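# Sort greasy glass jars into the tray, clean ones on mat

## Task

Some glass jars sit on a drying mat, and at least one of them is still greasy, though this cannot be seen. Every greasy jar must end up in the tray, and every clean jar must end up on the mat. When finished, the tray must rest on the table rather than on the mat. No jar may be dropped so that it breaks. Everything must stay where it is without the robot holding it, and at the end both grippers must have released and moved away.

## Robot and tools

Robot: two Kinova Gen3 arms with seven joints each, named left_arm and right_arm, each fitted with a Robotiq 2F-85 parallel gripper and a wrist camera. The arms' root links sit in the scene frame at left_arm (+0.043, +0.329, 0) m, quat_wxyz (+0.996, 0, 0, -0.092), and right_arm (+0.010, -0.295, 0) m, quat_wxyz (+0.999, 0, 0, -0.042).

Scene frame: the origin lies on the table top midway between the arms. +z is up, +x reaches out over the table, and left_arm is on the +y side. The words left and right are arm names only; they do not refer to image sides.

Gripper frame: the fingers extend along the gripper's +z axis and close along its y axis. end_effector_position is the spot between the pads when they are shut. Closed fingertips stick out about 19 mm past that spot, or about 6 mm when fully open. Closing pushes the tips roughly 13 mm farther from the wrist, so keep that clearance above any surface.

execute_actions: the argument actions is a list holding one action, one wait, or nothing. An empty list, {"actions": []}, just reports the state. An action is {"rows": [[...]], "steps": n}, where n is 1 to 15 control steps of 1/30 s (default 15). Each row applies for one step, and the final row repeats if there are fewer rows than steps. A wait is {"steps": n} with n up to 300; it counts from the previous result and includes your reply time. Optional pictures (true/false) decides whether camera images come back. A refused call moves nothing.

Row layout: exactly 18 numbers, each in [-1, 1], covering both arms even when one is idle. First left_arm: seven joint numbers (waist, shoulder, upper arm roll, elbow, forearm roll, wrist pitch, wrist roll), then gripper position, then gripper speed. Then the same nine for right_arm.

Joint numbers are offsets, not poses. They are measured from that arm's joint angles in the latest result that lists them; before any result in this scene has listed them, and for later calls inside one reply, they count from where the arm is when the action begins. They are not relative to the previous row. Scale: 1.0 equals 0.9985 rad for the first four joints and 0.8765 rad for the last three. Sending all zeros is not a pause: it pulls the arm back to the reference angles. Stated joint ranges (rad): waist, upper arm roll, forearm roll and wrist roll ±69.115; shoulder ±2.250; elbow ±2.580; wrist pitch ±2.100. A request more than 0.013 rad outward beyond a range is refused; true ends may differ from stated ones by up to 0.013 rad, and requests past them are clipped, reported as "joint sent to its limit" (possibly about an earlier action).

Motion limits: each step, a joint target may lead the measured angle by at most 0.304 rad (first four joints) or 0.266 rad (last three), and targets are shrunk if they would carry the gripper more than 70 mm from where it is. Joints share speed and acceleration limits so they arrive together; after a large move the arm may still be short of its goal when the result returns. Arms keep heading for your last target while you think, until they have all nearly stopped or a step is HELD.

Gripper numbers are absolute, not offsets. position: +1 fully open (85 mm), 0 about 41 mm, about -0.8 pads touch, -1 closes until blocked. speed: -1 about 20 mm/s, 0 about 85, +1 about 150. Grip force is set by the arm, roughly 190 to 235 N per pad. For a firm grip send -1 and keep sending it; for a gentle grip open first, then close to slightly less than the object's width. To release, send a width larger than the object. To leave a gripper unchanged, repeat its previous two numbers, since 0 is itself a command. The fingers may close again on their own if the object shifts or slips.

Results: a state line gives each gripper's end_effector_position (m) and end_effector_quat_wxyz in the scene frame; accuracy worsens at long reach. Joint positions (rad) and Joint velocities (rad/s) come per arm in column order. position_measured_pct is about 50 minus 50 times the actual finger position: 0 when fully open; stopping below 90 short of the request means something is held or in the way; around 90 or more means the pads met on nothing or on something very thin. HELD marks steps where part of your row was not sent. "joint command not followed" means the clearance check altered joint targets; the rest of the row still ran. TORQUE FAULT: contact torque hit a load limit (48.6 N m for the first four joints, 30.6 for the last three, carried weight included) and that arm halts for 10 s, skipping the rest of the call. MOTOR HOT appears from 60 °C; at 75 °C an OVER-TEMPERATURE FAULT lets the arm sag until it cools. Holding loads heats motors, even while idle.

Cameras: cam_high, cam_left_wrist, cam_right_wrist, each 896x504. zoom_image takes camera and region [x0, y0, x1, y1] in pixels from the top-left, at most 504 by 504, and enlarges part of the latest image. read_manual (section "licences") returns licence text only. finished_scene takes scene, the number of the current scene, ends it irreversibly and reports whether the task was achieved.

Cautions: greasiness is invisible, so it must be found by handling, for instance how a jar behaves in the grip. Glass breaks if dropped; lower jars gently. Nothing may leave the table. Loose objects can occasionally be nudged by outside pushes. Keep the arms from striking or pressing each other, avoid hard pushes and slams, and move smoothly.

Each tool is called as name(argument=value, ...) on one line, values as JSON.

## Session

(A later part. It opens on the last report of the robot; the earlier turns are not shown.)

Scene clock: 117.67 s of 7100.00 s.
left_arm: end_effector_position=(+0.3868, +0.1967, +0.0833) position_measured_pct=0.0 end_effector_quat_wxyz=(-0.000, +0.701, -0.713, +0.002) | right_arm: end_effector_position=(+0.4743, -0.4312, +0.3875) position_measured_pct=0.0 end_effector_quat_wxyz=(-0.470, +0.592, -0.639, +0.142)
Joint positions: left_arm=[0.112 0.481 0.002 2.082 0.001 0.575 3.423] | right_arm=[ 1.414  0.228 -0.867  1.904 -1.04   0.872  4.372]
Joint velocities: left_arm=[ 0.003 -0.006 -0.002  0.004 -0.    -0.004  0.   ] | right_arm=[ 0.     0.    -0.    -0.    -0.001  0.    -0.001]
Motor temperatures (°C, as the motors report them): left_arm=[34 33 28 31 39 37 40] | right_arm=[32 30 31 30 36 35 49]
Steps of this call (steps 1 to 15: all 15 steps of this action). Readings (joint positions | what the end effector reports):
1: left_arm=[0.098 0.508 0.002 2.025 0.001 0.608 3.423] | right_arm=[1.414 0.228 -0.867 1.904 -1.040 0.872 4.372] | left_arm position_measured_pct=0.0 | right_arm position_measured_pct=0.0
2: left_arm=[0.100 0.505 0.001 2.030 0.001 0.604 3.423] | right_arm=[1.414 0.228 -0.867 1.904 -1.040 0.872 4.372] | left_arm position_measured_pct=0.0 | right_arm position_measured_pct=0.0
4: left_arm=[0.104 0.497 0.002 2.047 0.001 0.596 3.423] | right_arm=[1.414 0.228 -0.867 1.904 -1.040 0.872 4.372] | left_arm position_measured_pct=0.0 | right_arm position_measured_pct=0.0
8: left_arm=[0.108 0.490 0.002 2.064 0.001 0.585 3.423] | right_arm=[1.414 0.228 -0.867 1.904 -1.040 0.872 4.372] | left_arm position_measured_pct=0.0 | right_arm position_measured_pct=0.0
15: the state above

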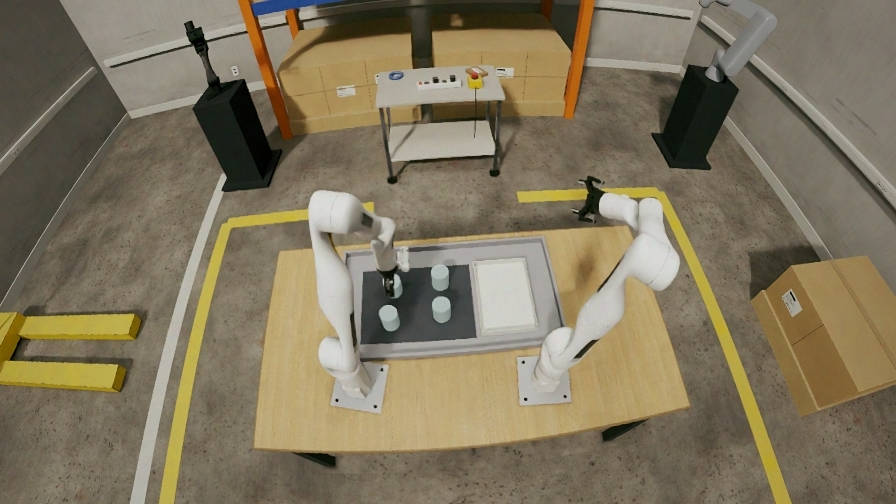

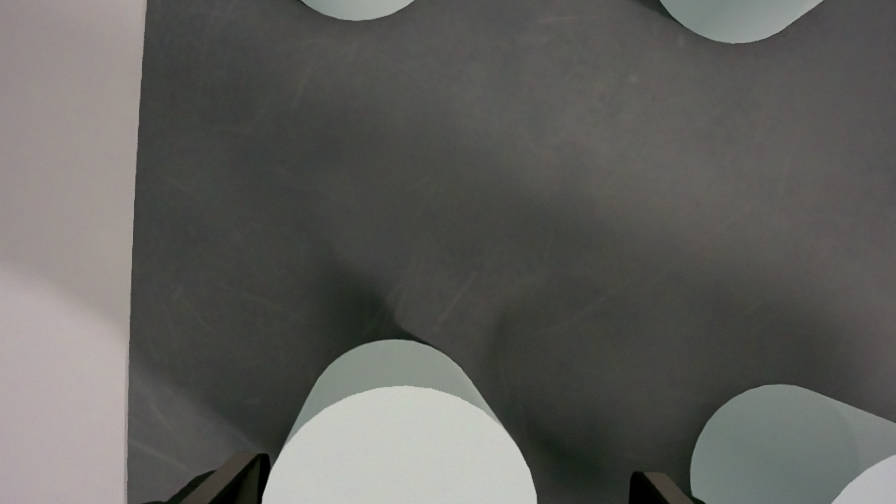

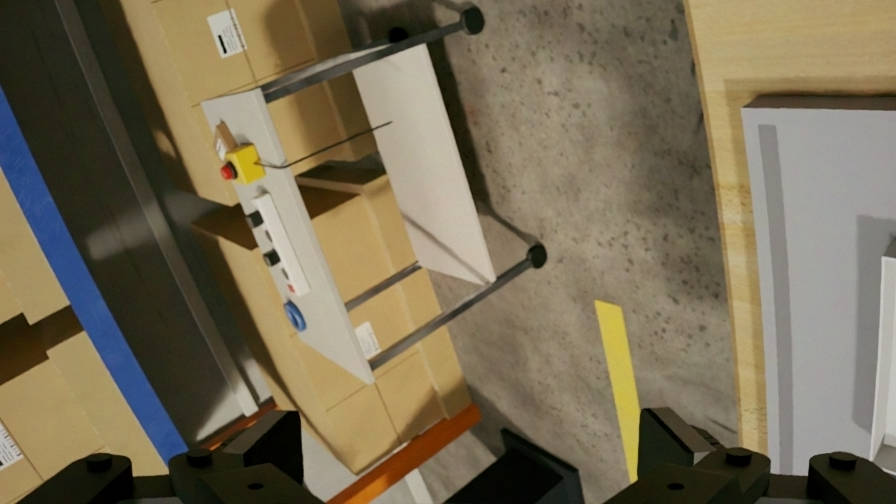

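execute_actions(actions=[{"rows":[[-0.001,0.002,0,-0.005,0,0.003,0,1,0,0,0,0,0,0,0,0,1,0],[-0.002,0.005,0,-0.01,0,0.006,0,1,0,0,0,0,0,0,0,0,1,0],[-0.004,0.007,0,-0.015,0,0.009,0,1,0,0,0,0,0,0,0,0,1,0],[-0.005,0.01,0,-0.02,0,0.012,0,1,0,0,0,0,0,0,0,0,1,0],[-0.006,0.012,0,-0.025,0,0.015,0,1,0,0,0,0,0,0,0,0,1,0],[-0.007,0.015,0,-0.03,0,0.018,0,1,0,0,0,0,0,0,0,0,1,0],[-0.009,0.017,0,-0.035,0,0.021,0,1,0,0,0,0,0,0,0,0,1,0],[-0.01,0.02,0,-0.04,0,0.025,0,1,0,0,0,0,0,0,0,0,1,0],[-0.01,0.02,0,-0.04,0,0.025,0,1,0,0,0,0,0,0,0,0,1,0],[-0.01,-0.038,0,-0.068,0,0.122,0,1,0,0,0,0,0,0,0,0,1,0]],"steps":15}], pictures=false)

execute_actions(actions=[{"steps":5}], pictures=false)

execute_actions(actions=[{"rows":[[0.337,0.188,0,-0.374,0,0.212,0.39,1,0,0,0,0,0,0,0,0,1,0]],"steps":15}], pictures=false)

execute_actions(actions=[{"steps":11}], pictures=false)

execute_actions(actions=[{"rows":[[0,0.045,0,0.025,0,-0.078,0,1,0,0,0,0,0,0,0,0,1,0]],"steps":12}])

execute_actions(actions=[{"rows":[[0.011,-0.013,0,0.027,0,-0.017,0,1,0,0,0,0,0,0,0,0,1,0],[0.011,-0.013,0,0.027,0,-0.017,0,1,0,0,0,0,0,0,0,0,1,0],[0.011,-0.013,0,0.027,0,-0.017,0,1,0,0,0,0,0,0,0,0,1,0],[0.0125,-0.015,0,0.031,0,-0.019,0,1,0,0,0,0,0,0,0,0,1,0],[0.014,-0.0165,0,0.035,0,-0.0215,0,1,0,0,0,0,0,0,0,0,1,0],[0.0155,-0.018,0,0.039,0,-0.024,0,1,0,0,0,0,0,0,0,0,1,0],[0.017,-0.02,0,0.043,0,-0.026,0,1,0,0,0,0,0,0,0,0,1,0],[0.019,-0.022,0,0.047,0,-0.029,0,1,0,0,0,0,0,0,0,0,1,0],[0.02,-0.024,0,0.051,0,-0.031,0,1,0,0,0,0,0,0,0,0,1,0],[0.022,-0.026,0,0.055,0,-0.034,0,1,0,0,0,0,0,0,0,0,1,0],[0.024,-0.028,0,0.06,0,-0.037,0,1,0,0,0,0,0,0,0,0,1,0]],"steps":15}])

Scene clock: 137.03 s of 7100.00 s.
left_arm: end_effector_position=(+0.4004, +0.1964, +0.1081) position_measured_pct=0.0 end_effector_quat_wxyz=(-0.000, +0.705, -0.710, +0.002) | right_arm: end_effector_position=(+0.4743, -0.4312, +0.3875) position_measured_pct=0.0 end_effector_quat_wxyz=(-0.470, +0.592, -0.639, +0.142)
Joint positions: left_arm=[0.102 0.447 0.002 2.016 0.001 0.675 3.423] | right_arm=[ 1.414  0.228 -0.867  1.904 -1.04   0.872  4.372]
Joint velocities: left_arm=[-0.002 -0.113  0.002 -0.072  0.     0.257  0.003] | right_arm=[ 0.     0.     0.     0.    -0.001  0.     0.001]
Motor temperatures (°C, as the motors report them): left_arm=[34 33 28 31 39 37 40] | right_arm=[32 30 31 30 36 35 49]
Steps of this call (steps 1 to 15: the robot went on to your last target; steps 16 to 90: nothing new was sent; then 15.87 s passed at rest; steps 91 to 105: all 15 steps of this action). Readings (joint positions | what the end effector reports):
91: left_arm=[0.112 0.481 0.002 2.082 0.001 0.575 3.423] | right_arm=[1.414 0.228 -0.867 1.904 -1.040 0.872 4.372] | left_arm position_measured_pct=0.0 | right_arm position_measured_pct=0.0
92: left_arm=[0.111 0.483 0.002 2.079 0.001 0.577 3.423] | right_arm=[1.414 0.228 -0.867 1.904 -1.040 0.872 4.372] | left_arm position_measured_pct=0.0 | right_arm position_measured_pct=0.0
94: left_arm=[0.109 0.487 0.002 2.070 0.001 0.581 3.423] | right_arm=[1.414 0.228 -0.867 1.904 -1.040 0.872 4.372] | left_arm position_measured_pct=0.0 | right_arm position_measured_pct=0.0
98: left_arm=[0.104 0.497 0.002 2.050 0.001 0.592 3.423] | right_arm=[1.414 0.228 -0.867 1.904 -1.040 0.872 4.372] | left_arm position_measured_pct=0.0 | right_arm position_measured_pct=0.0
105: the state above

Scene clock: 137.20 s of 7100.00 s.
left_arm: end_effector_position=(+0.3995, +0.1967, +0.1095) position_measured_pct=0.0 end_effector_quat_wxyz=(+0.000, +0.705, -0.710, +0.001) | right_arm: end_effector_position=(+0.4743, -0.4312, +0.3875) position_measured_pct=0.0 end_effector_quat_wxyz=(-0.470, +0.592, -0.639, +0.142)
Joint positions: left_arm=[0.102 0.444 0.002 2.014 0.001 0.682 3.423] | right_arm=[ 1.414  0.228 -0.867  1.904 -1.04   0.872  4.372]
Joint velocities: left_arm=[ 0.001 -0.013 -0.001 -0.002  0.     0.001  0.001] | right_arm=[-0.    -0.001  0.     0.     0.001  0.001  0.001]
Motor temperatures (°C, as the motors report them): left_arm=[34 33 28 31 39 37 40] | right_arm=[32 30 31 30 36 35 49]
Steps of this call (steps 1 to 5: the robot went on to your last target). Readings (joint positions | what the end effector reports):
1: left_arm=[0.102 0.446 0.002 2.014 0.001 0.680 3.423] | right_arm=[1.414 0.228 -0.867 1.904 -1.040 0.872 4.372] | left_arm position_measured_pct=0.0 | right_arm position_measured_pct=0.0
2: left_arm=[0.102 0.446 0.002 2.014 0.001 0.681 3.423] | right_arm=[1.414 0.228 -0.867 1.904 -1.040 0.872 4.372] | left_arm position_measured_pct=0.0 | right_arm position_measured_pct=0.0
4: left_arm=[0.102 0.445 0.002 2.014 0.001 0.682 3.423] | right_arm=[1.414 0.228 -0.867 1.904 -1.040 0.872 4.372] | left_arm position_measured_pct=0.0 | right_arm position_measured_pct=0.0
5: the state above

Scene clock: 137.70 s of 7100.00 s.
left_arm: end_effector_position=(+0.4259, +0.0382, +0.1102) position_measured_pct=0.0 end_effector_quat_wxyz=(+0.001, +0.707, -0.708, +0.001) | right_arm: end_effector_position=(+0.4743, -0.4312, +0.3875) position_measured_pct=0.0 end_effector_quat_wxyz=(-0.470, +0.592, -0.639, +0.142)
Joint positions: left_arm=[0.409 0.616 0.003 1.672 0.001 0.853 3.736] | right_arm=[ 1.414  0.228 -0.867  1.904 -1.04   0.872  4.372]
Joint velocities: left_arm=[ 0.425  0.219  0.026 -0.538  0.009  0.25   0.517] | right_arm=[-0.     0.     0.    -0.    -0.002  0.     0.001]
Motor temperatures (°C, as the motors report them): left_arm=[34 33 28 31 39 37 40] | right_arm=[32 30 31 30 36 35 49]
Steps of this call (steps 1 to 15: all 15 steps of this action). Readings (joint positions | what the end effector reports):
1: left_arm=[0.104 0.445 0.001 2.013 0.001 0.683 3.424] | right_arm=[1.414 0.228 -0.867 1.904 -1.040 0.872 4.372] | left_arm position_measured_pct=0.0 | right_arm position_measured_pct=0.0
2: left_arm=[0.111 0.450 0.000 2.008 0.000 0.686 3.428] | right_arm=[1.414 0.228 -0.867 1.904 -1.040 0.872 4.372] | left_arm position_measured_pct=0.0 | right_arm position_measured_pct=0.0
4: left_arm=[0.141 0.469 -0.001 1.981 -0.000 0.703 3.451] | right_arm=[1.414 0.228 -0.867 1.904 -1.040 0.872 4.372] | left_arm position_measured_pct=0.0 | right_arm position_measured_pct=0.0
8: left_arm=[0.247 0.529 0.001 1.870 0.001 0.762 3.549] | right_arm=[1.414 0.228 -0.867 1.904 -1.040 0.872 4.372] | left_arm position_measured_pct=0.0 | right_arm position_measured_pct=0.0
15: the state above

Scene clock: 138.07 s of 7100.00 s.
left_arm: end_effector_position=(+0.4247, +0.0226, +0.1101) position_measured_pct=0.0 end_effector_quat_wxyz=(+0.001, +0.707, -0.707, +0.001) | right_arm: end_effector_position=(+0.4743, -0.4312, +0.3875) position_measured_pct=0.0 end_effector_quat_wxyz=(-0.470, +0.592, -0.639, +0.142)
Joint positions: left_arm=[0.438 0.632 0.002 1.641 0.001 0.868 3.765] | right_arm=[ 1.414  0.228 -0.867  1.904 -1.04   0.872  4.372]
Joint velocities: left_arm=[ 0.008  0.005 -0.001 -0.    -0.    -0.     0.001] | right_arm=[ 0.    -0.     0.    -0.    -0.001 -0.001 -0.   ]
Motor temperatures (°C, as the motors report them): left_arm=[34 33 28 31 39 37 40] | right_arm=[32 30 31 30 36 35 49]
Steps of this call (steps 1 to 11: the robot went on to your last target). Readings (joint positions | what the end effector reports):
1: left_arm=[0.421 0.622 0.003 1.657 0.001 0.860 3.750] | right_arm=[1.414 0.228 -0.867 1.904 -1.040 0.872 4.372] | left_arm position_measured_pct=0.0 | right_arm position_measured_pct=0.0
2: left_arm=[0.428 0.626 0.004 1.647 0.002 0.864 3.760] | right_arm=[1.414 0.228 -0.867 1.904 -1.040 0.872 4.372] | left_arm position_measured_pct=0.0 | right_arm position_measured_pct=0.0
4: left_arm=[0.433 0.628 0.003 1.642 0.001 0.867 3.765] | right_arm=[1.414 0.228 -0.867 1.904 -1.040 0.872 4.372] | left_arm position_measured_pct=0.0 | right_arm position_measured_pct=0.0
8: left_arm=[0.437 0.631 0.002 1.641 0.001 0.868 3.765] | right_arm=[1.414 0.228 -0.867 1.904 -1.040 0.872 4.372] | left_arm position_measured_pct=0.0 | right_arm position_measured_pct=0.0
11: the state above

Scene clock: 138.47 s of 7100.00 s.
left_arm: end_effector_position=(+0.4246, +0.0227, +0.0827) position_measured_pct=0.0 end_effector_quat_wxyz=(+0.001, +0.707, -0.707, +0.000) | right_arm: end_effector_position=(+0.4743, -0.4312, +0.3875) position_measured_pct=0.0 end_effector_quat_wxyz=(-0.470, +0.592, -0.639, +0.142)
Joint positions: left_arm=[0.438 0.676 0.002 1.666 0.001 0.799 3.765] | right_arm=[ 1.414  0.228 -0.867  1.904 -1.04   0.872  4.372]
Joint velocities: left_arm=[ 0.001  0.007  0.001  0.001 -0.     0.003 -0.   ] | right_arm=[-0.     0.     0.    -0.    -0.001  0.    -0.001]
Motor temperatures (°C, as the motors report them): left_arm=[34 33 28 31 39 37 40] | right_arm=[32 30 31 30 36 35 49]
Steps of this call (steps 1 to 12: all 12 steps of this action). Readings (joint positions | what the end effector reports):
1: left_arm=[0.438 0.633 0.002 1.641 0.001 0.866 3.765] | right_arm=[1.414 0.228 -0.867 1.904 -1.040 0.872 4.372] | left_arm position_measured_pct=0.0 | right_arm position_measured_pct=0.0
2: left_arm=[0.438 0.639 0.002 1.644 0.001 0.858 3.765] | right_arm=[1.414 0.228 -0.867 1.904 -1.040 0.872 4.372] | left_arm position_measured_pct=0.0 | right_arm position_measured_pct=0.0
4: left_arm=[0.438 0.664 0.002 1.657 0.001 0.822 3.765] | right_arm=[1.414 0.228 -0.867 1.904 -1.040 0.872 4.372] | left_arm position_measured_pct=0.0 | right_arm position_measured_pct=0.0
8: left_arm=[0.438 0.675 0.002 1.666 0.001 0.800 3.765] | right_arm=[1.414 0.228 -0.867 1.904 -1.040 0.872 4.372] | left_arm position_measured_pct=0.0 | right_arm position_measured_pct=0.0
12: the state above

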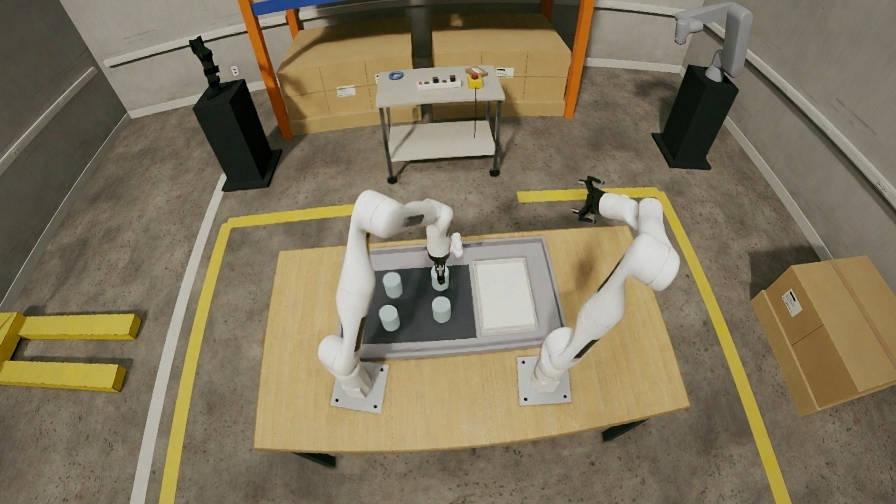

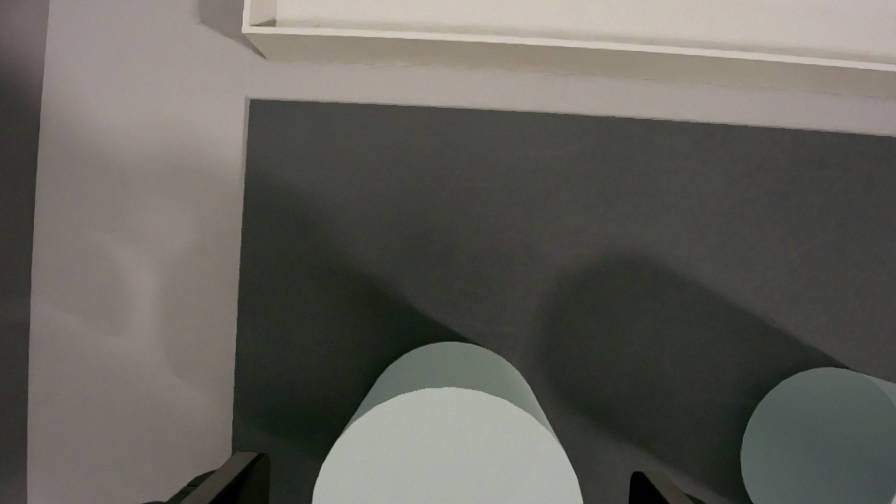

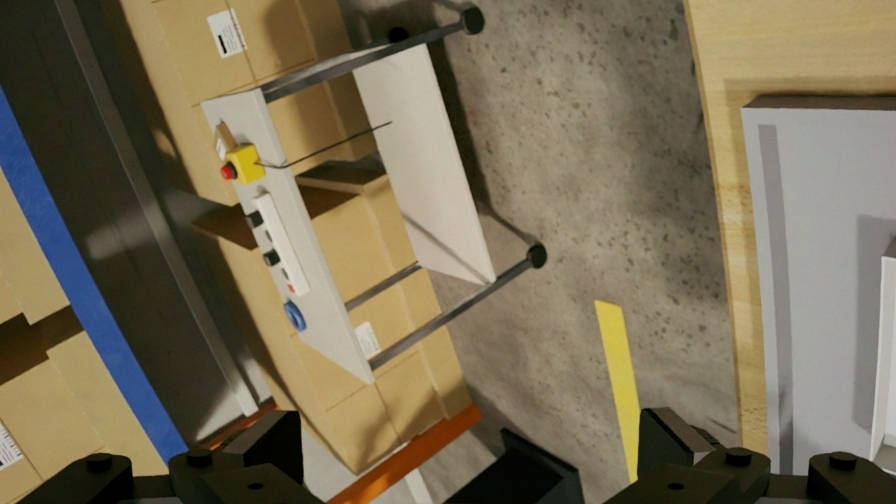

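Scene clock: 138.97 s of 7100.00 s.
left_arm: end_effector_position=(+0.4045, +0.0236, +0.0826) position_measured_pct=0.0 end_effector_quat_wxyz=(+0.001, +0.698, -0.716, +0.000) | right_arm: end_effector_position=(+0.4743, -0.4312, +0.3875) position_measured_pct=0.0 end_effector_quat_wxyz=(-0.470, +0.592, -0.639, +0.142)
Joint positions: left_arm=[0.461 0.649 0.002 1.725 0.001 0.767 3.765] | right_arm=[ 1.414  0.228 -0.867  1.904 -1.04   0.872  4.372]
Joint velocities: left_arm=[ 0.004 -0.005 -0.004  0.005 -0.001 -0.004 -0.   ] | right_arm=[ 0.    -0.    -0.     0.    -0.     0.002 -0.001]
Motor temperatures (°C, as the motors report them): left_arm=[34 33 28 31 39 37 40] | right_arm=[32 30 31 30 36 35 49]
Steps of this call (steps 1 to 15: all 15 steps of this action). Readings (joint positions | what the end effector reports):
1: left_arm=[0.439 0.675 0.001 1.667 0.001 0.799 3.765] | right_arm=[1.414 0.228 -0.867 1.904 -1.040 0.872 4.372] | left_arm position_measured_pct=0.0 | right_arm position_measured_pct=0.0
2: left_arm=[0.441 0.671 0.001 1.672 0.000 0.796 3.765] | right_arm=[1.414 0.228 -0.867 1.904 -1.040 0.872 4.372] | left_arm position_measured_pct=0.0 | right_arm position_measured_pct=0.0
4: left_arm=[0.448 0.663 0.001 1.689 0.001 0.787 3.765] | right_arm=[1.414 0.228 -0.867 1.904 -1.040 0.872 4.372] | left_arm position_measured_pct=0.0 | right_arm position_measured_pct=0.0
8: left_arm=[0.454 0.657 0.002 1.707 0.001 0.777 3.765] | right_arm=[1.414 0.228 -0.867 1.904 -1.040 0.872 4.372] | left_arm position_measured_pct=0.0 | right_arm position_measured_pct=0.0
15: the state above

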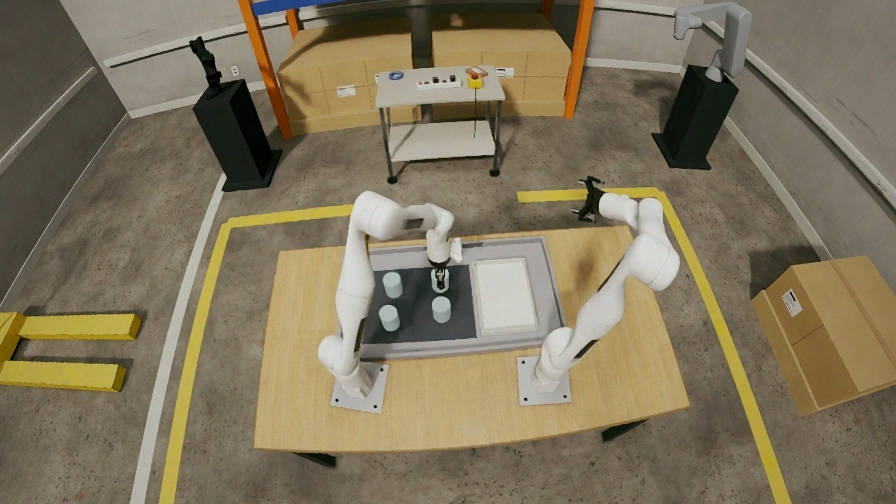

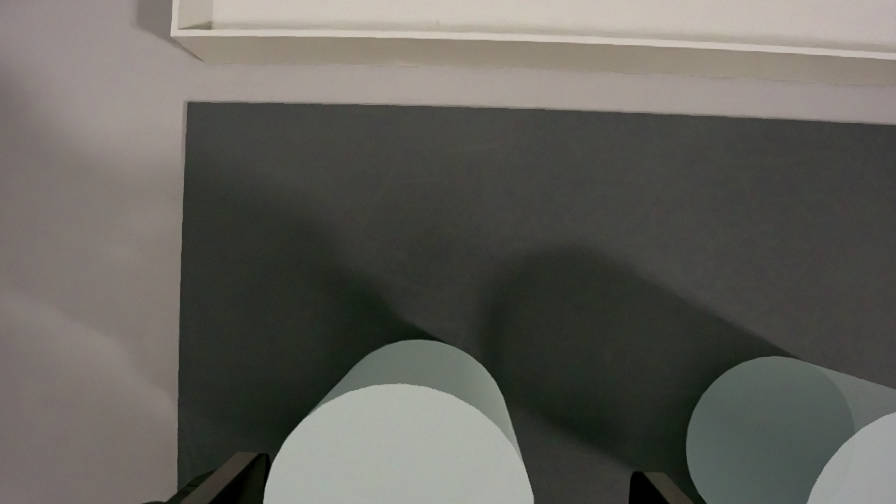

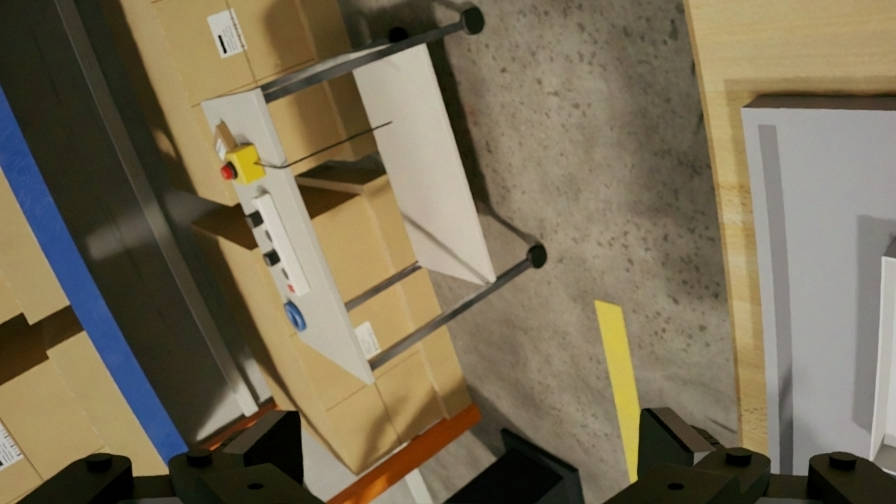

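execute_actions(actions=[{"rows":[[-0.013,0.016,0,-0.034,0,0.021,0,1,0,0,0,0,0,0,0,0,1,0],[-0.013,0.016,0,-0.034,0,0.021,0,1,0,0,0,0,0,0,0,0,1,0],[-0.013,0.016,0,-0.034,0,0.021,0,1,0,0,0,0,0,0,0,0,1,0],[-0.013,0.053,0,-0.015,0,-0.042,0,1,0,0,0,0,0,0,0,0,1,0],[-0.013,0.053,0,-0.015,0,-0.042,0,1,0,0,0,0,0,0,0,0,1,0],[-0.013,0.053,0,-0.015,0,-0.042,0,0.5,0,0,0,0,0,0,0,0,1,0]],"steps":15}], pictures=false)

execute_actions(actions=[{"rows":[[0,0,0,0,0,0,0,0.4,-0.8,0,0,0,0,0,0,0,1,0]],"steps":12}], pictures=false)

execute_actions(actions=[{"rows":[[0,-0.078,0,-0.042,0,0.136,0,0.4,-0.8,0,0,0,0,0,0,0,1,0]],"steps":13}])

Scene clock: 147.30 s of 7100.00 s.
left_arm: end_effector_position=(+0.4151, +0.0233, +0.0608) position_measured_pct=21.8 end_effector_quat_wxyz=(+0.001, +0.703, -0.711, +0.000) | right_arm: end_effector_position=(+0.4743, -0.4312, +0.3875) position_measured_pct=0.0 end_effector_quat_wxyz=(-0.470, +0.592, -0.639, +0.142)
Joint positions: left_arm=[0.449 0.701 0.002 1.711 0.001 0.73  3.765] | right_arm=[ 1.414  0.228 -0.867  1.904 -1.04   0.872  4.372]
Joint velocities: left_arm=[-0.     0.006 -0.     0.    -0.    -0.    -0.002] | right_arm=[ 0.     0.    -0.     0.001  0.001  0.    -0.001]
Motor temperatures (°C, as the motors report them): left_arm=[34 33 28 32 39 37 40] | right_arm=[32 30 31 30 36 35 49]
Steps of this call (steps 1 to 15: the robot went on to your last target; steps 16 to 90: nothing new was sent; then 4.83 s passed at rest; steps 91 to 105: all 15 steps of this action). Readings (joint positions | what the end effector reports):
91: left_arm=[0.461 0.649 0.002 1.725 0.001 0.767 3.765] | right_arm=[1.414 0.228 -0.867 1.904 -1.040 0.872 4.372] | left_arm position_measured_pct=0.0 | right_arm position_measured_pct=0.0
92: left_arm=[0.459 0.652 0.002 1.720 0.001 0.771 3.765] | right_arm=[1.414 0.228 -0.867 1.904 -1.040 0.872 4.372] | left_arm position_measured_pct=0.0 | right_arm position_measured_pct=0.0
94: left_arm=[0.451 0.664 0.002 1.700 0.001 0.780 3.765] | right_arm=[1.414 0.228 -0.867 1.904 -1.040 0.872 4.372] | left_arm position_measured_pct=0.0 | right_arm position_measured_pct=0.0
98: left_arm=[0.449 0.698 0.001 1.707 0.001 0.736 3.765] | right_arm=[1.414 0.228 -0.867 1.904 -1.040 0.872 4.372] | left_arm position_measured_pct=2.4 | right_arm position_measured_pct=0.0
105: the state above

Scene clock: 147.70 s of 7100.00 s.
left_arm: end_effector_position=(+0.4153, +0.0232, +0.0611) position_measured_pct=27.8 end_effector_quat_wxyz=(+0.001, +0.703, -0.711, +0.000) | right_arm: end_effector_position=(+0.4743, -0.4312, +0.3875) position_measured_pct=0.0 end_effector_quat_wxyz=(-0.470, +0.592, -0.639, +0.142)
Joint positions: left_arm=[0.449 0.7   0.002 1.71  0.001 0.73  3.765] | right_arm=[ 1.414  0.228 -0.867  1.904 -1.04   0.872  4.372]
Joint velocities: left_arm=[-0.002  0.001  0.     0.001  0.    -0.001 -0.   ] | right_arm=[ 0.     0.     0.     0.001 -0.001  0.     0.001]
Motor temperatures (°C, as the motors report them): left_arm=[34 33 28 32 39 37 40] | right_arm=[32 30 31 30 36 35 49]
Steps of this call (steps 1 to 12: all 12 steps of this action). Readings (joint positions | what the end effector reports):
1: left_arm=[0.449 0.701 0.002 1.711 0.001 0.730 3.765] | right_arm=[1.414 0.228 -0.867 1.904 -1.040 0.872 4.372] | left_arm position_measured_pct=23.4 | right_arm position_measured_pct=0.0
2: left_arm=[0.449 0.701 0.002 1.711 0.001 0.730 3.765] | right_arm=[1.414 0.228 -0.867 1.904 -1.040 0.872 4.372] | left_arm position_measured_pct=24.6 | right_arm position_measured_pct=0.0
4: left_arm=[0.449 0.701 0.002 1.710 0.001 0.730 3.765] | right_arm=[1.414 0.228 -0.867 1.904 -1.040 0.872 4.372] | left_arm position_measured_pct=26.6 | right_arm position_measured_pct=0.0
8: left_arm=[0.449 0.700 0.002 1.710 0.001 0.730 3.765] | right_arm=[1.414 0.228 -0.867 1.904 -1.040 0.872 4.372] | left_arm position_measured_pct=27.8 | right_arm position_measured_pct=0.0
12: the state above

Scene clock: 148.13 s of 7100.00 s.
left_arm: end_effector_position=(+0.4158, +0.0229, +0.1075) position_measured_pct=27.8 end_effector_quat_wxyz=(+0.001, +0.703, -0.711, +0.000) | right_arm: end_effector_position=(+0.4743, -0.4312, +0.3875) position_measured_pct=0.0 end_effector_quat_wxyz=(-0.470, +0.592, -0.639, +0.142)
Joint positions: left_arm=[0.449 0.624 0.002 1.668 0.001 0.85  3.765] | right_arm=[ 1.414  0.228 -0.867  1.904 -1.04   0.872  4.372]
Joint velocities: left_arm=[ 0.    -0.01   0.001 -0.001  0.     0.001 -0.   ] | right_arm=[-0.    -0.    -0.    -0.    -0.001 -0.001 -0.   ]
Motor temperatures (°C, as the motors report them): left_arm=[34 33 28 32 39 37 40] | right_arm=[32 30 31 30 36 35 49]
Steps of this call (steps 1 to 13: all 13 steps of this action). Readings (joint positions | what the end effector reports):
1: left_arm=[0.449 0.699 0.002 1.710 0.001 0.732 3.765] | right_arm=[1.414 0.228 -0.867 1.904 -1.040 0.872 4.372] | left_arm position_measured_pct=27.8 | right_arm position_measured_pct=0.0
2: left_arm=[0.448 0.693 0.002 1.708 0.001 0.739 3.765] | right_arm=[1.414 0.228 -0.867 1.904 -1.040 0.872 4.372] | left_arm position_measured_pct=27.8 | right_arm position_measured_pct=0.0
4: left_arm=[0.448 0.665 0.002 1.694 0.001 0.780 3.765] | right_arm=[1.414 0.228 -0.867 1.904 -1.040 0.872 4.372] | left_arm position_measured_pct=27.8 | right_arm position_measured_pct=0.0
8: left_arm=[0.449 0.626 0.002 1.668 0.001 0.847 3.765] | right_arm=[1.414 0.228 -0.867 1.904 -1.040 0.872 4.372] | left_arm position_measured_pct=27.8 | right_arm position_measured_pct=0.0
13: the state above

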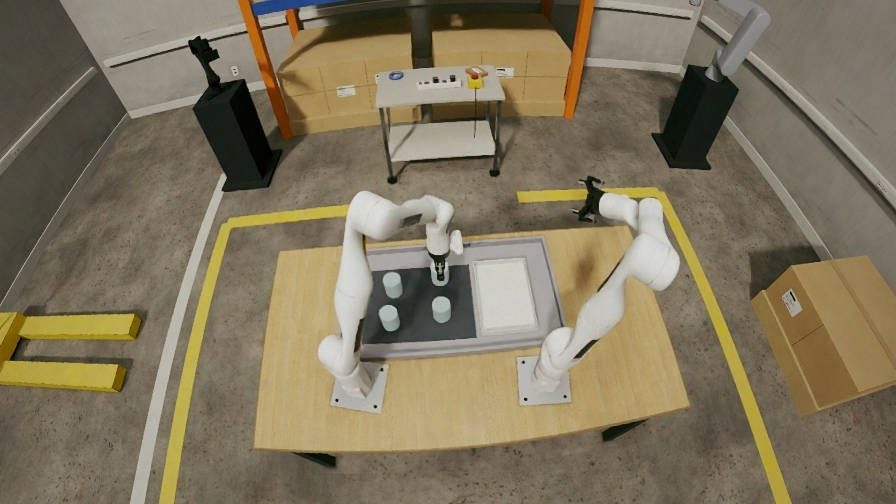

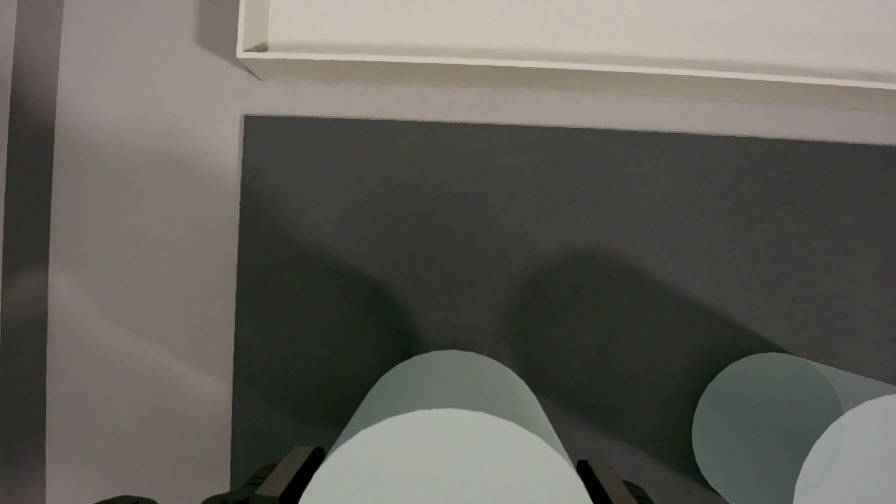

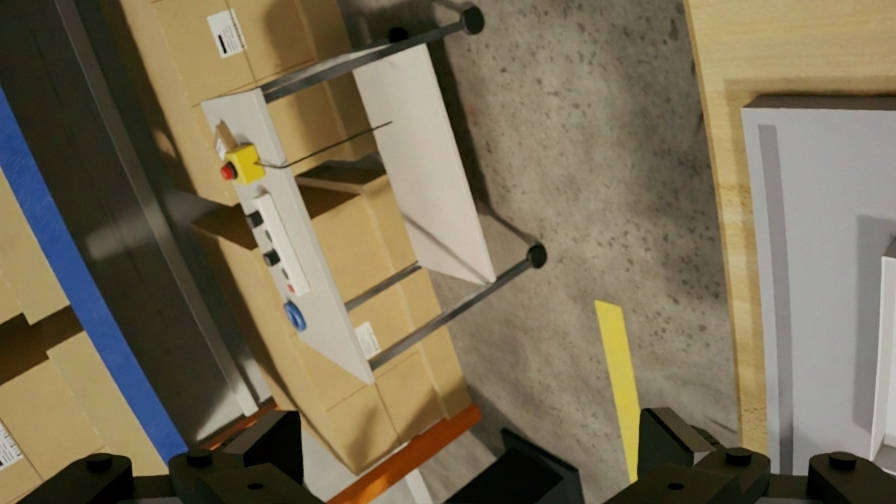

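execute_actions(actions=[{"rows":[[0.136,0.128,0,-0.268,0,0.159,0.15,0.4,-0.8,0,0,0,0,0,0,0,1,0],[0.136,0.128,0,-0.268,0,0.159,0.15,0.4,-0.8,0,0,0,0,0,0,0,1,0],[0.136,0.128,0,-0.268,0,0.159,0.15,0.4,-0.8,0,0,0,0,0,0,0,1,0],[0.136,0.128,0,-0.268,0,0.159,0.15,0.4,-0.8,0,0,0,0,0,0,0,1,0],[0.136,0.128,0,-0.268,0,0.159,0.15,0.4,-0.8,0,0,0,0,0,0,0,1,0],[0.136,0.128,0,-0.268,0,0.159,0.15,0.4,-0.8,0,0,0,0,0,0,0,1,0],[0.136,0.128,0,-0.268,0,0.159,0.15,0.4,-0.8,0,0,0,0,0,0,0,1,0],[0.204,0.193,0,-0.402,0,0.238,0.225,0.4,-0.8,0,0,0,0,0,0,0,1,0],[0.204,0.193,0,-0.402,0,0.238,0.225,0.4,-0.8,0,0,0,0,0,0,0,1,0],[0.204,0.193,0,-0.402,0,0.238,0.225,0.4,-0.8,0,0,0,0,0,0,0,1,0],[0.204,0.193,0,-0.402,0,0.238,0.225,0.4,-0.8,0,0,0,0,0,0,0,1,0],[0.272,0.26,0,-0.537,0,0.314,0.3,0.4,-0.8,0,0,0,0,0,0,0,1,0]],"steps":15}], pictures=false)

execute_actions(actions=[{"steps":14}])

Scene clock: 153.37 s of 7100.00 s.
left_arm: end_effector_position=(+0.4127, -0.1209, +0.1067) position_measured_pct=27.8 end_effector_quat_wxyz=(+0.001, +0.701, -0.713, +0.000) | right_arm: end_effector_position=(+0.4743, -0.4312, +0.3875) position_measured_pct=0.0 end_effector_quat_wxyz=(-0.470, +0.592, -0.639, +0.142)
Joint positions: left_arm=[0.654 0.82  0.001 1.263 0.    1.058 3.964] | right_arm=[ 1.414  0.228 -0.867  1.904 -1.04   0.872  4.372]
Joint velocities: left_arm=[ 0.522  0.504  0.01  -1.051  0.006  0.526  0.517] | right_arm=[-0.     0.     0.     0.     0.    -0.    -0.001]
Motor temperatures (°C, as the motors report them): left_arm=[34 33 28 32 39 37 40] | right_arm=[32 30 31 30 36 35 49]
Steps of this call (steps 1 to 15: the robot went on to your last target; steps 16 to 90: nothing new was sent; then 1.73 s passed at rest; steps 91 to 105: all 15 steps of this action). Readings (joint positions | what the end effector reports):
91: left_arm=[0.449 0.623 0.001 1.667 0.001 0.850 3.765] | right_arm=[1.414 0.228 -0.867 1.904 -1.040 0.872 4.372] | left_arm position_measured_pct=27.8 | right_arm position_measured_pct=0.0
92: left_arm=[0.453 0.627 0.001 1.662 0.000 0.853 3.767] | right_arm=[1.414 0.228 -0.867 1.904 -1.040 0.872 4.372] | left_arm position_measured_pct=27.8 | right_arm position_measured_pct=0.0
94: left_arm=[0.468 0.642 -0.000 1.635 -0.000 0.867 3.780] | right_arm=[1.414 0.228 -0.867 1.904 -1.040 0.872 4.372] | left_arm position_measured_pct=27.8 | right_arm position_measured_pct=0.0
98: left_arm=[0.528 0.701 0.000 1.516 0.000 0.929 3.839] | right_arm=[1.414 0.228 -0.867 1.904 -1.040 0.872 4.372] | left_arm position_measured_pct=27.8 | right_arm position_measured_pct=0.0
105: the state above

Scene clock: 153.83 s of 7100.00 s.
left_arm: end_effector_position=(+0.3990, -0.1663, +0.1057) position_measured_pct=27.8 end_effector_quat_wxyz=(+0.001, +0.700, -0.714, +0.001) | right_arm: end_effector_position=(+0.4743, -0.4312, +0.3875) position_measured_pct=0.0 end_effector_quat_wxyz=(-0.470, +0.592, -0.639, +0.142)
Joint positions: left_arm=[0.72  0.883 0.002 1.132 0.001 1.125 4.028] | right_arm=[ 1.414  0.228 -0.867  1.904 -1.04   0.872  4.372]
Joint velocities: left_arm=[ 0.005  0.007  0.001 -0.     0.001 -0.001 -0.001] | right_arm=[ 0.    -0.001  0.    -0.    -0.001  0.     0.001]
Motor temperatures (°C, as the motors report them): left_arm=[34 34 28 32 39 37 40] | right_arm=[32 30 31 30 36 35 49]
Steps of this call (steps 1 to 14: the robot went on to your last target). Readings (joint positions | what the end effector reports):
1: left_arm=[0.670 0.836 0.002 1.229 0.001 1.075 3.980] | right_arm=[1.414 0.228 -0.867 1.904 -1.040 0.872 4.372] | left_arm position_measured_pct=27.8 | right_arm position_measured_pct=0.0
2: left_arm=[0.685 0.849 0.002 1.200 0.001 1.090 3.995] | right_arm=[1.414 0.228 -0.867 1.904 -1.040 0.872 4.372] | left_arm position_measured_pct=27.8 | right_arm position_measured_pct=0.0
4: left_arm=[0.706 0.868 0.003 1.158 0.002 1.112 4.016] | right_arm=[1.414 0.228 -0.867 1.904 -1.040 0.872 4.372] | left_arm position_measured_pct=27.8 | right_arm position_measured_pct=0.0
8: left_arm=[0.718 0.879 0.003 1.134 0.001 1.124 4.028] | right_arm=[1.414 0.228 -0.867 1.904 -1.040 0.872 4.372] | left_arm position_measured_pct=27.8 | right_arm position_measured_pct=0.0
14: the state above

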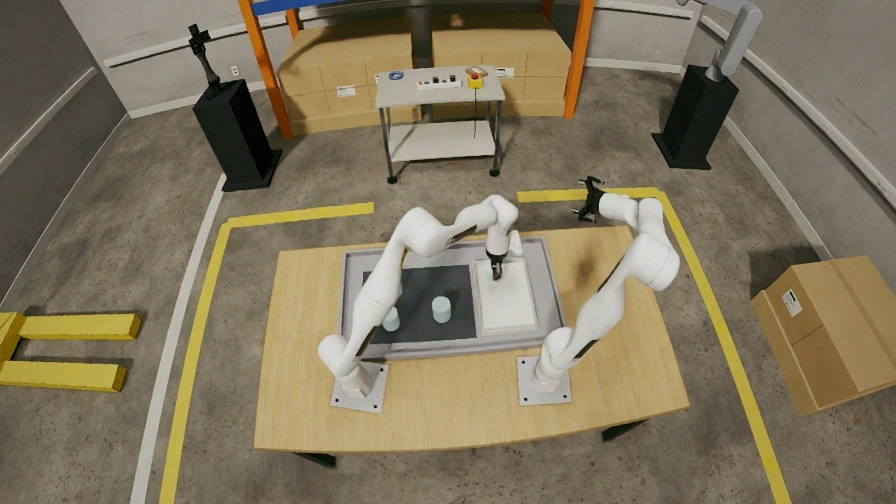

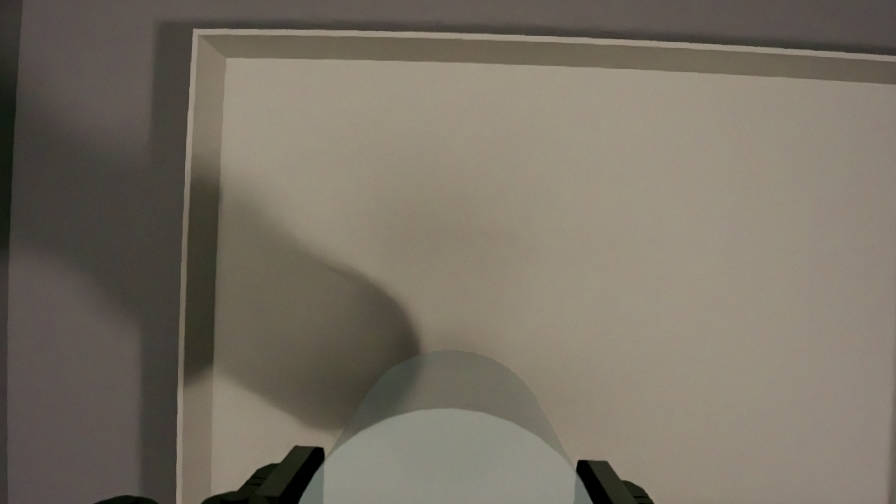

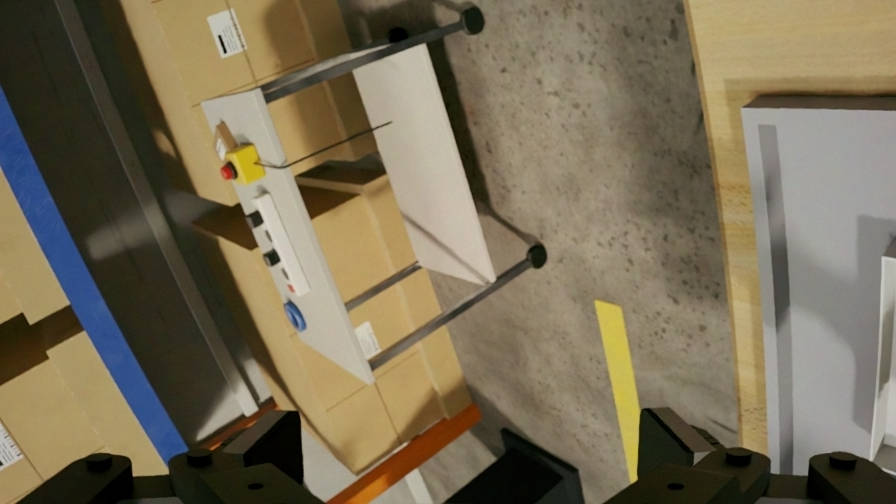

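execute_actions(actions=[{"rows":[[0,0.04,0,0.031,0,-0.081,0,0.4,-0.8,0,0,0,0,0,0,0,1,0],[0,0.04,0,0.031,0,-0.081,0,0.4,-0.8,0,0,0,0,0,0,0,1,0],[0,0.04,0,0.031,0,-0.081,0,0.4,-0.8,0,0,0,0,0,0,0,1,0],[0,0.04,0,0.031,0,-0.081,0,0.4,-0.8,0,0,0,0,0,0,0,1,0],[0,0.04,0,0.031,0,-0.081,0,0.4,-0.8,0,0,0,0,0,0,0,1,0],[0,0.04,0,0.031,0,-0.081,0,0.4,-0.8,0,0,0,0,0,0,0,1,0],[0,0.0415,0,0.032,0,-0.084,0,0.4,-0.8,0,0,0,0,0,0,0,1,0],[0,0.043,0,0.033,0,-0.087,0,0.4,-0.8,0,0,0,0,0,0,0,1,0],[0,0.0445,0,0.034,0,-0.09,0,0.4,-0.8,0,0,0,0,0,0,0,1,0],[0,0.046,0,0.035,0,-0.093,0,0.4,-0.8,0,0,0,0,0,0,0,1,0],[0,0.0475,0,0.036,0,-0.096,0,0.4,-0.8,0,0,0,0,0,0,0,1,0],[0,0.049,0,0.037,0,-0.099,0,0.4,-0.8,0,0,0,0,0,0,0,1,0],[0,0.0505,0,0.038,0,-0.102,0,0.4,-0.8,0,0,0,0,0,0,0,1,0],[0,0.052,0,0.039,0,-0.105,0,0.4,-0.8,0,0,0,0,0,0,0,1,0],[0,0.0535,0,0.04,0,-0.107,0,0.4,-0.8,0,0,0,0,0,0,0,1,0]],"steps":15}], pictures=false)

execute_actions(actions=[{"steps":8}], pictures=false)

Scene clock: 159.43 s of 7100.00 s.
left_arm: end_effector_position=(+0.3992, -0.1666, +0.0637) position_measured_pct=27.8 end_effector_quat_wxyz=(+0.001, +0.700, -0.714, +0.001) | right_arm: end_effector_position=(+0.4743, -0.4312, +0.3875) position_measured_pct=0.0 end_effector_quat_wxyz=(-0.470, +0.592, -0.639, +0.142)
Joint positions: left_arm=[0.72  0.934 0.002 1.171 0.001 1.034 4.028] | right_arm=[ 1.414  0.228 -0.867  1.904 -1.04   0.872  4.372]
Joint velocities: left_arm=[-0.     0.046 -0.     0.029 -0.    -0.066 -0.   ] | right_arm=[-0.    -0.    -0.     0.    -0.002  0.001 -0.001]
Motor temperatures (°C, as the motors report them): left_arm=[34 34 28 32 39 37 40] | right_arm=[32 30 31 30 36 35 49]
Steps of this call (steps 1 to 30: the robot went on to your last target; steps 31 to 90: nothing new was sent; then 2.10 s passed at rest; steps 91 to 105: all 15 steps of this action). Readings (joint positions | what the end effector reports):
91: left_arm=[0.720 0.885 0.002 1.133 0.001 1.123 4.028] | right_arm=[1.414 0.228 -0.867 1.904 -1.040 0.872 4.372] | left_arm position_measured_pct=27.8 | right_arm position_measured_pct=0.0
92: left_arm=[0.720 0.890 0.002 1.136 0.001 1.114 4.028] | right_arm=[1.414 0.228 -0.867 1.904 -1.040 0.872 4.372] | left_arm position_measured_pct=27.8 | right_arm position_measured_pct=0.0
94: left_arm=[0.720 0.912 0.002 1.153 0.001 1.074 4.028] | right_arm=[1.414 0.228 -0.867 1.904 -1.040 0.872 4.372] | left_arm position_measured_pct=27.8 | right_arm position_measured_pct=0.0
98: left_arm=[0.720 0.923 0.002 1.165 0.001 1.052 4.028] | right_arm=[1.414 0.228 -0.867 1.904 -1.040 0.872 4.372] | left_arm position_measured_pct=27.8 | right_arm position_measured_pct=0.0
105: the state above

Scene clock: 159.70 s of 7100.00 s.
left_arm: end_effector_position=(+0.3990, -0.1664, +0.0622) position_measured_pct=27.8 end_effector_quat_wxyz=(+0.001, +0.700, -0.714, +0.001) | right_arm: end_effector_position=(+0.4743, -0.4312, +0.3875) position_measured_pct=0.0 end_effector_quat_wxyz=(-0.470, +0.592, -0.639, +0.142)
Joint positions: left_arm=[0.72  0.936 0.002 1.172 0.001 1.031 4.028] | right_arm=[ 1.414  0.228 -0.867  1.904 -1.04   0.872  4.372]
Joint velocities: left_arm=[-0.001  0.002 -0.001 -0.001  0.    -0.    -0.001] | right_arm=[ 0.    -0.001 -0.    -0.     0.002 -0.     0.001]
Motor temperatures (°C, as the motors report them): left_arm=[34 34 28 32 39 37 40] | right_arm=[32 30 31 30 36 35 49]
Steps of this call (steps 1 to 8: the robot went on to your last target). Readings (joint positions | what the end effector reports):
1: left_arm=[0.720 0.935 0.002 1.172 0.001 1.032 4.028] | right_arm=[1.414 0.228 -0.867 1.904 -1.040 0.872 4.372] | left_arm position_measured_pct=27.8 | right_arm position_measured_pct=0.0
2: left_arm=[0.720 0.936 0.002 1.172 0.001 1.031 4.028] | right_arm=[1.414 0.228 -0.867 1.904 -1.040 0.872 4.372] | left_arm position_measured_pct=27.8 | right_arm position_measured_pct=0.0
4: left_arm=[0.720 0.936 0.002 1.172 0.001 1.031 4.028] | right_arm=[1.414 0.228 -0.867 1.904 -1.040 0.872 4.372] | left_arm position_measured_pct=27.8 | right_arm position_measured_pct=0.0
8: the state above

No clear contact yet; go 3 mm lower.

execute_actions(actions=[{"rows":[[0,0.001,0,0.001,0,-0.002,0,0.4,-0.8,0,0,0,0,0,0,0,1,0],[0,0.002,0,0.0015,0,-0.004,0,0.4,-0.8,0,0,0,0,0,0,0,1,0],[0,0.003,0,0.002,0,-0.006,0,0.4,-0.8,0,0,0,0,0,0,0,1,0],[0,0.004,0,0.003,0,-0.008,0,0.4,-0.8,0,0,0,0,0,0,0,1,0]],"steps":10}], pictures=false)

Scene clock: 162.50 s of 7100.00 s.
left_arm: end_effector_position=(+0.3992, -0.1668, +0.0602) position_measured_pct=27.8 end_effector_quat_wxyz=(+0.001, +0.700, -0.714, +0.002) | right_arm: end_effector_position=(+0.4743, -0.4312, +0.3875) position_measured_pct=0.0 end_effector_quat_wxyz=(-0.470, +0.592, -0.639, +0.142)
Joint positions: left_arm=[0.72  0.938 0.002 1.175 0.001 1.025 4.028] | right_arm=[ 1.414  0.228 -0.867  1.904 -1.04   0.872  4.372]
Joint velocities: left_arm=[ 0.001 -0.001 -0.001 -0.    -0.    -0.001 -0.   ] | right_arm=[-0.    -0.    -0.     0.    -0.001 -0.    -0.   ]
Motor temperatures (°C, as the motors report them): left_arm=[34 34 28 32 39 37 40] | right_arm=[32 30 31 30 36 35 49]
Steps of this call (steps 1 to 15: the robot went on to your last target; steps 16 to 74: nothing new was sent; steps 75 to 84: all 10 steps of this action). Readings (joint positions | what the end effector reports):
75: left_arm=[0.720 0.936 0.002 1.172 0.001 1.031 4.028] | right_arm=[1.414 0.228 -0.867 1.904 -1.040 0.872 4.372] | left_arm position_measured_pct=27.8 | right_arm position_measured_pct=0.0
76: left_arm=[0.720 0.937 0.002 1.173 0.001 1.029 4.028] | right_arm=[1.414 0.228 -0.867 1.904 -1.040 0.872 4.372] | left_arm position_measured_pct=27.8 | right_arm position_measured_pct=0.0
78: left_arm=[0.720 0.939 0.002 1.174 0.001 1.026 4.028] | right_arm=[1.414 0.228 -0.867 1.904 -1.040 0.872 4.372] | left_arm position_measured_pct=27.8 | right_arm position_measured_pct=0.0
82: left_arm=[0.720 0.938 0.002 1.175 0.001 1.025 4.028] | right_arm=[1.414 0.228 -0.867 1.904 -1.040 0.872 4.372] | left_arm position_measured_pct=27.8 | right_arm position_measured_pct=0.0
84: the state above


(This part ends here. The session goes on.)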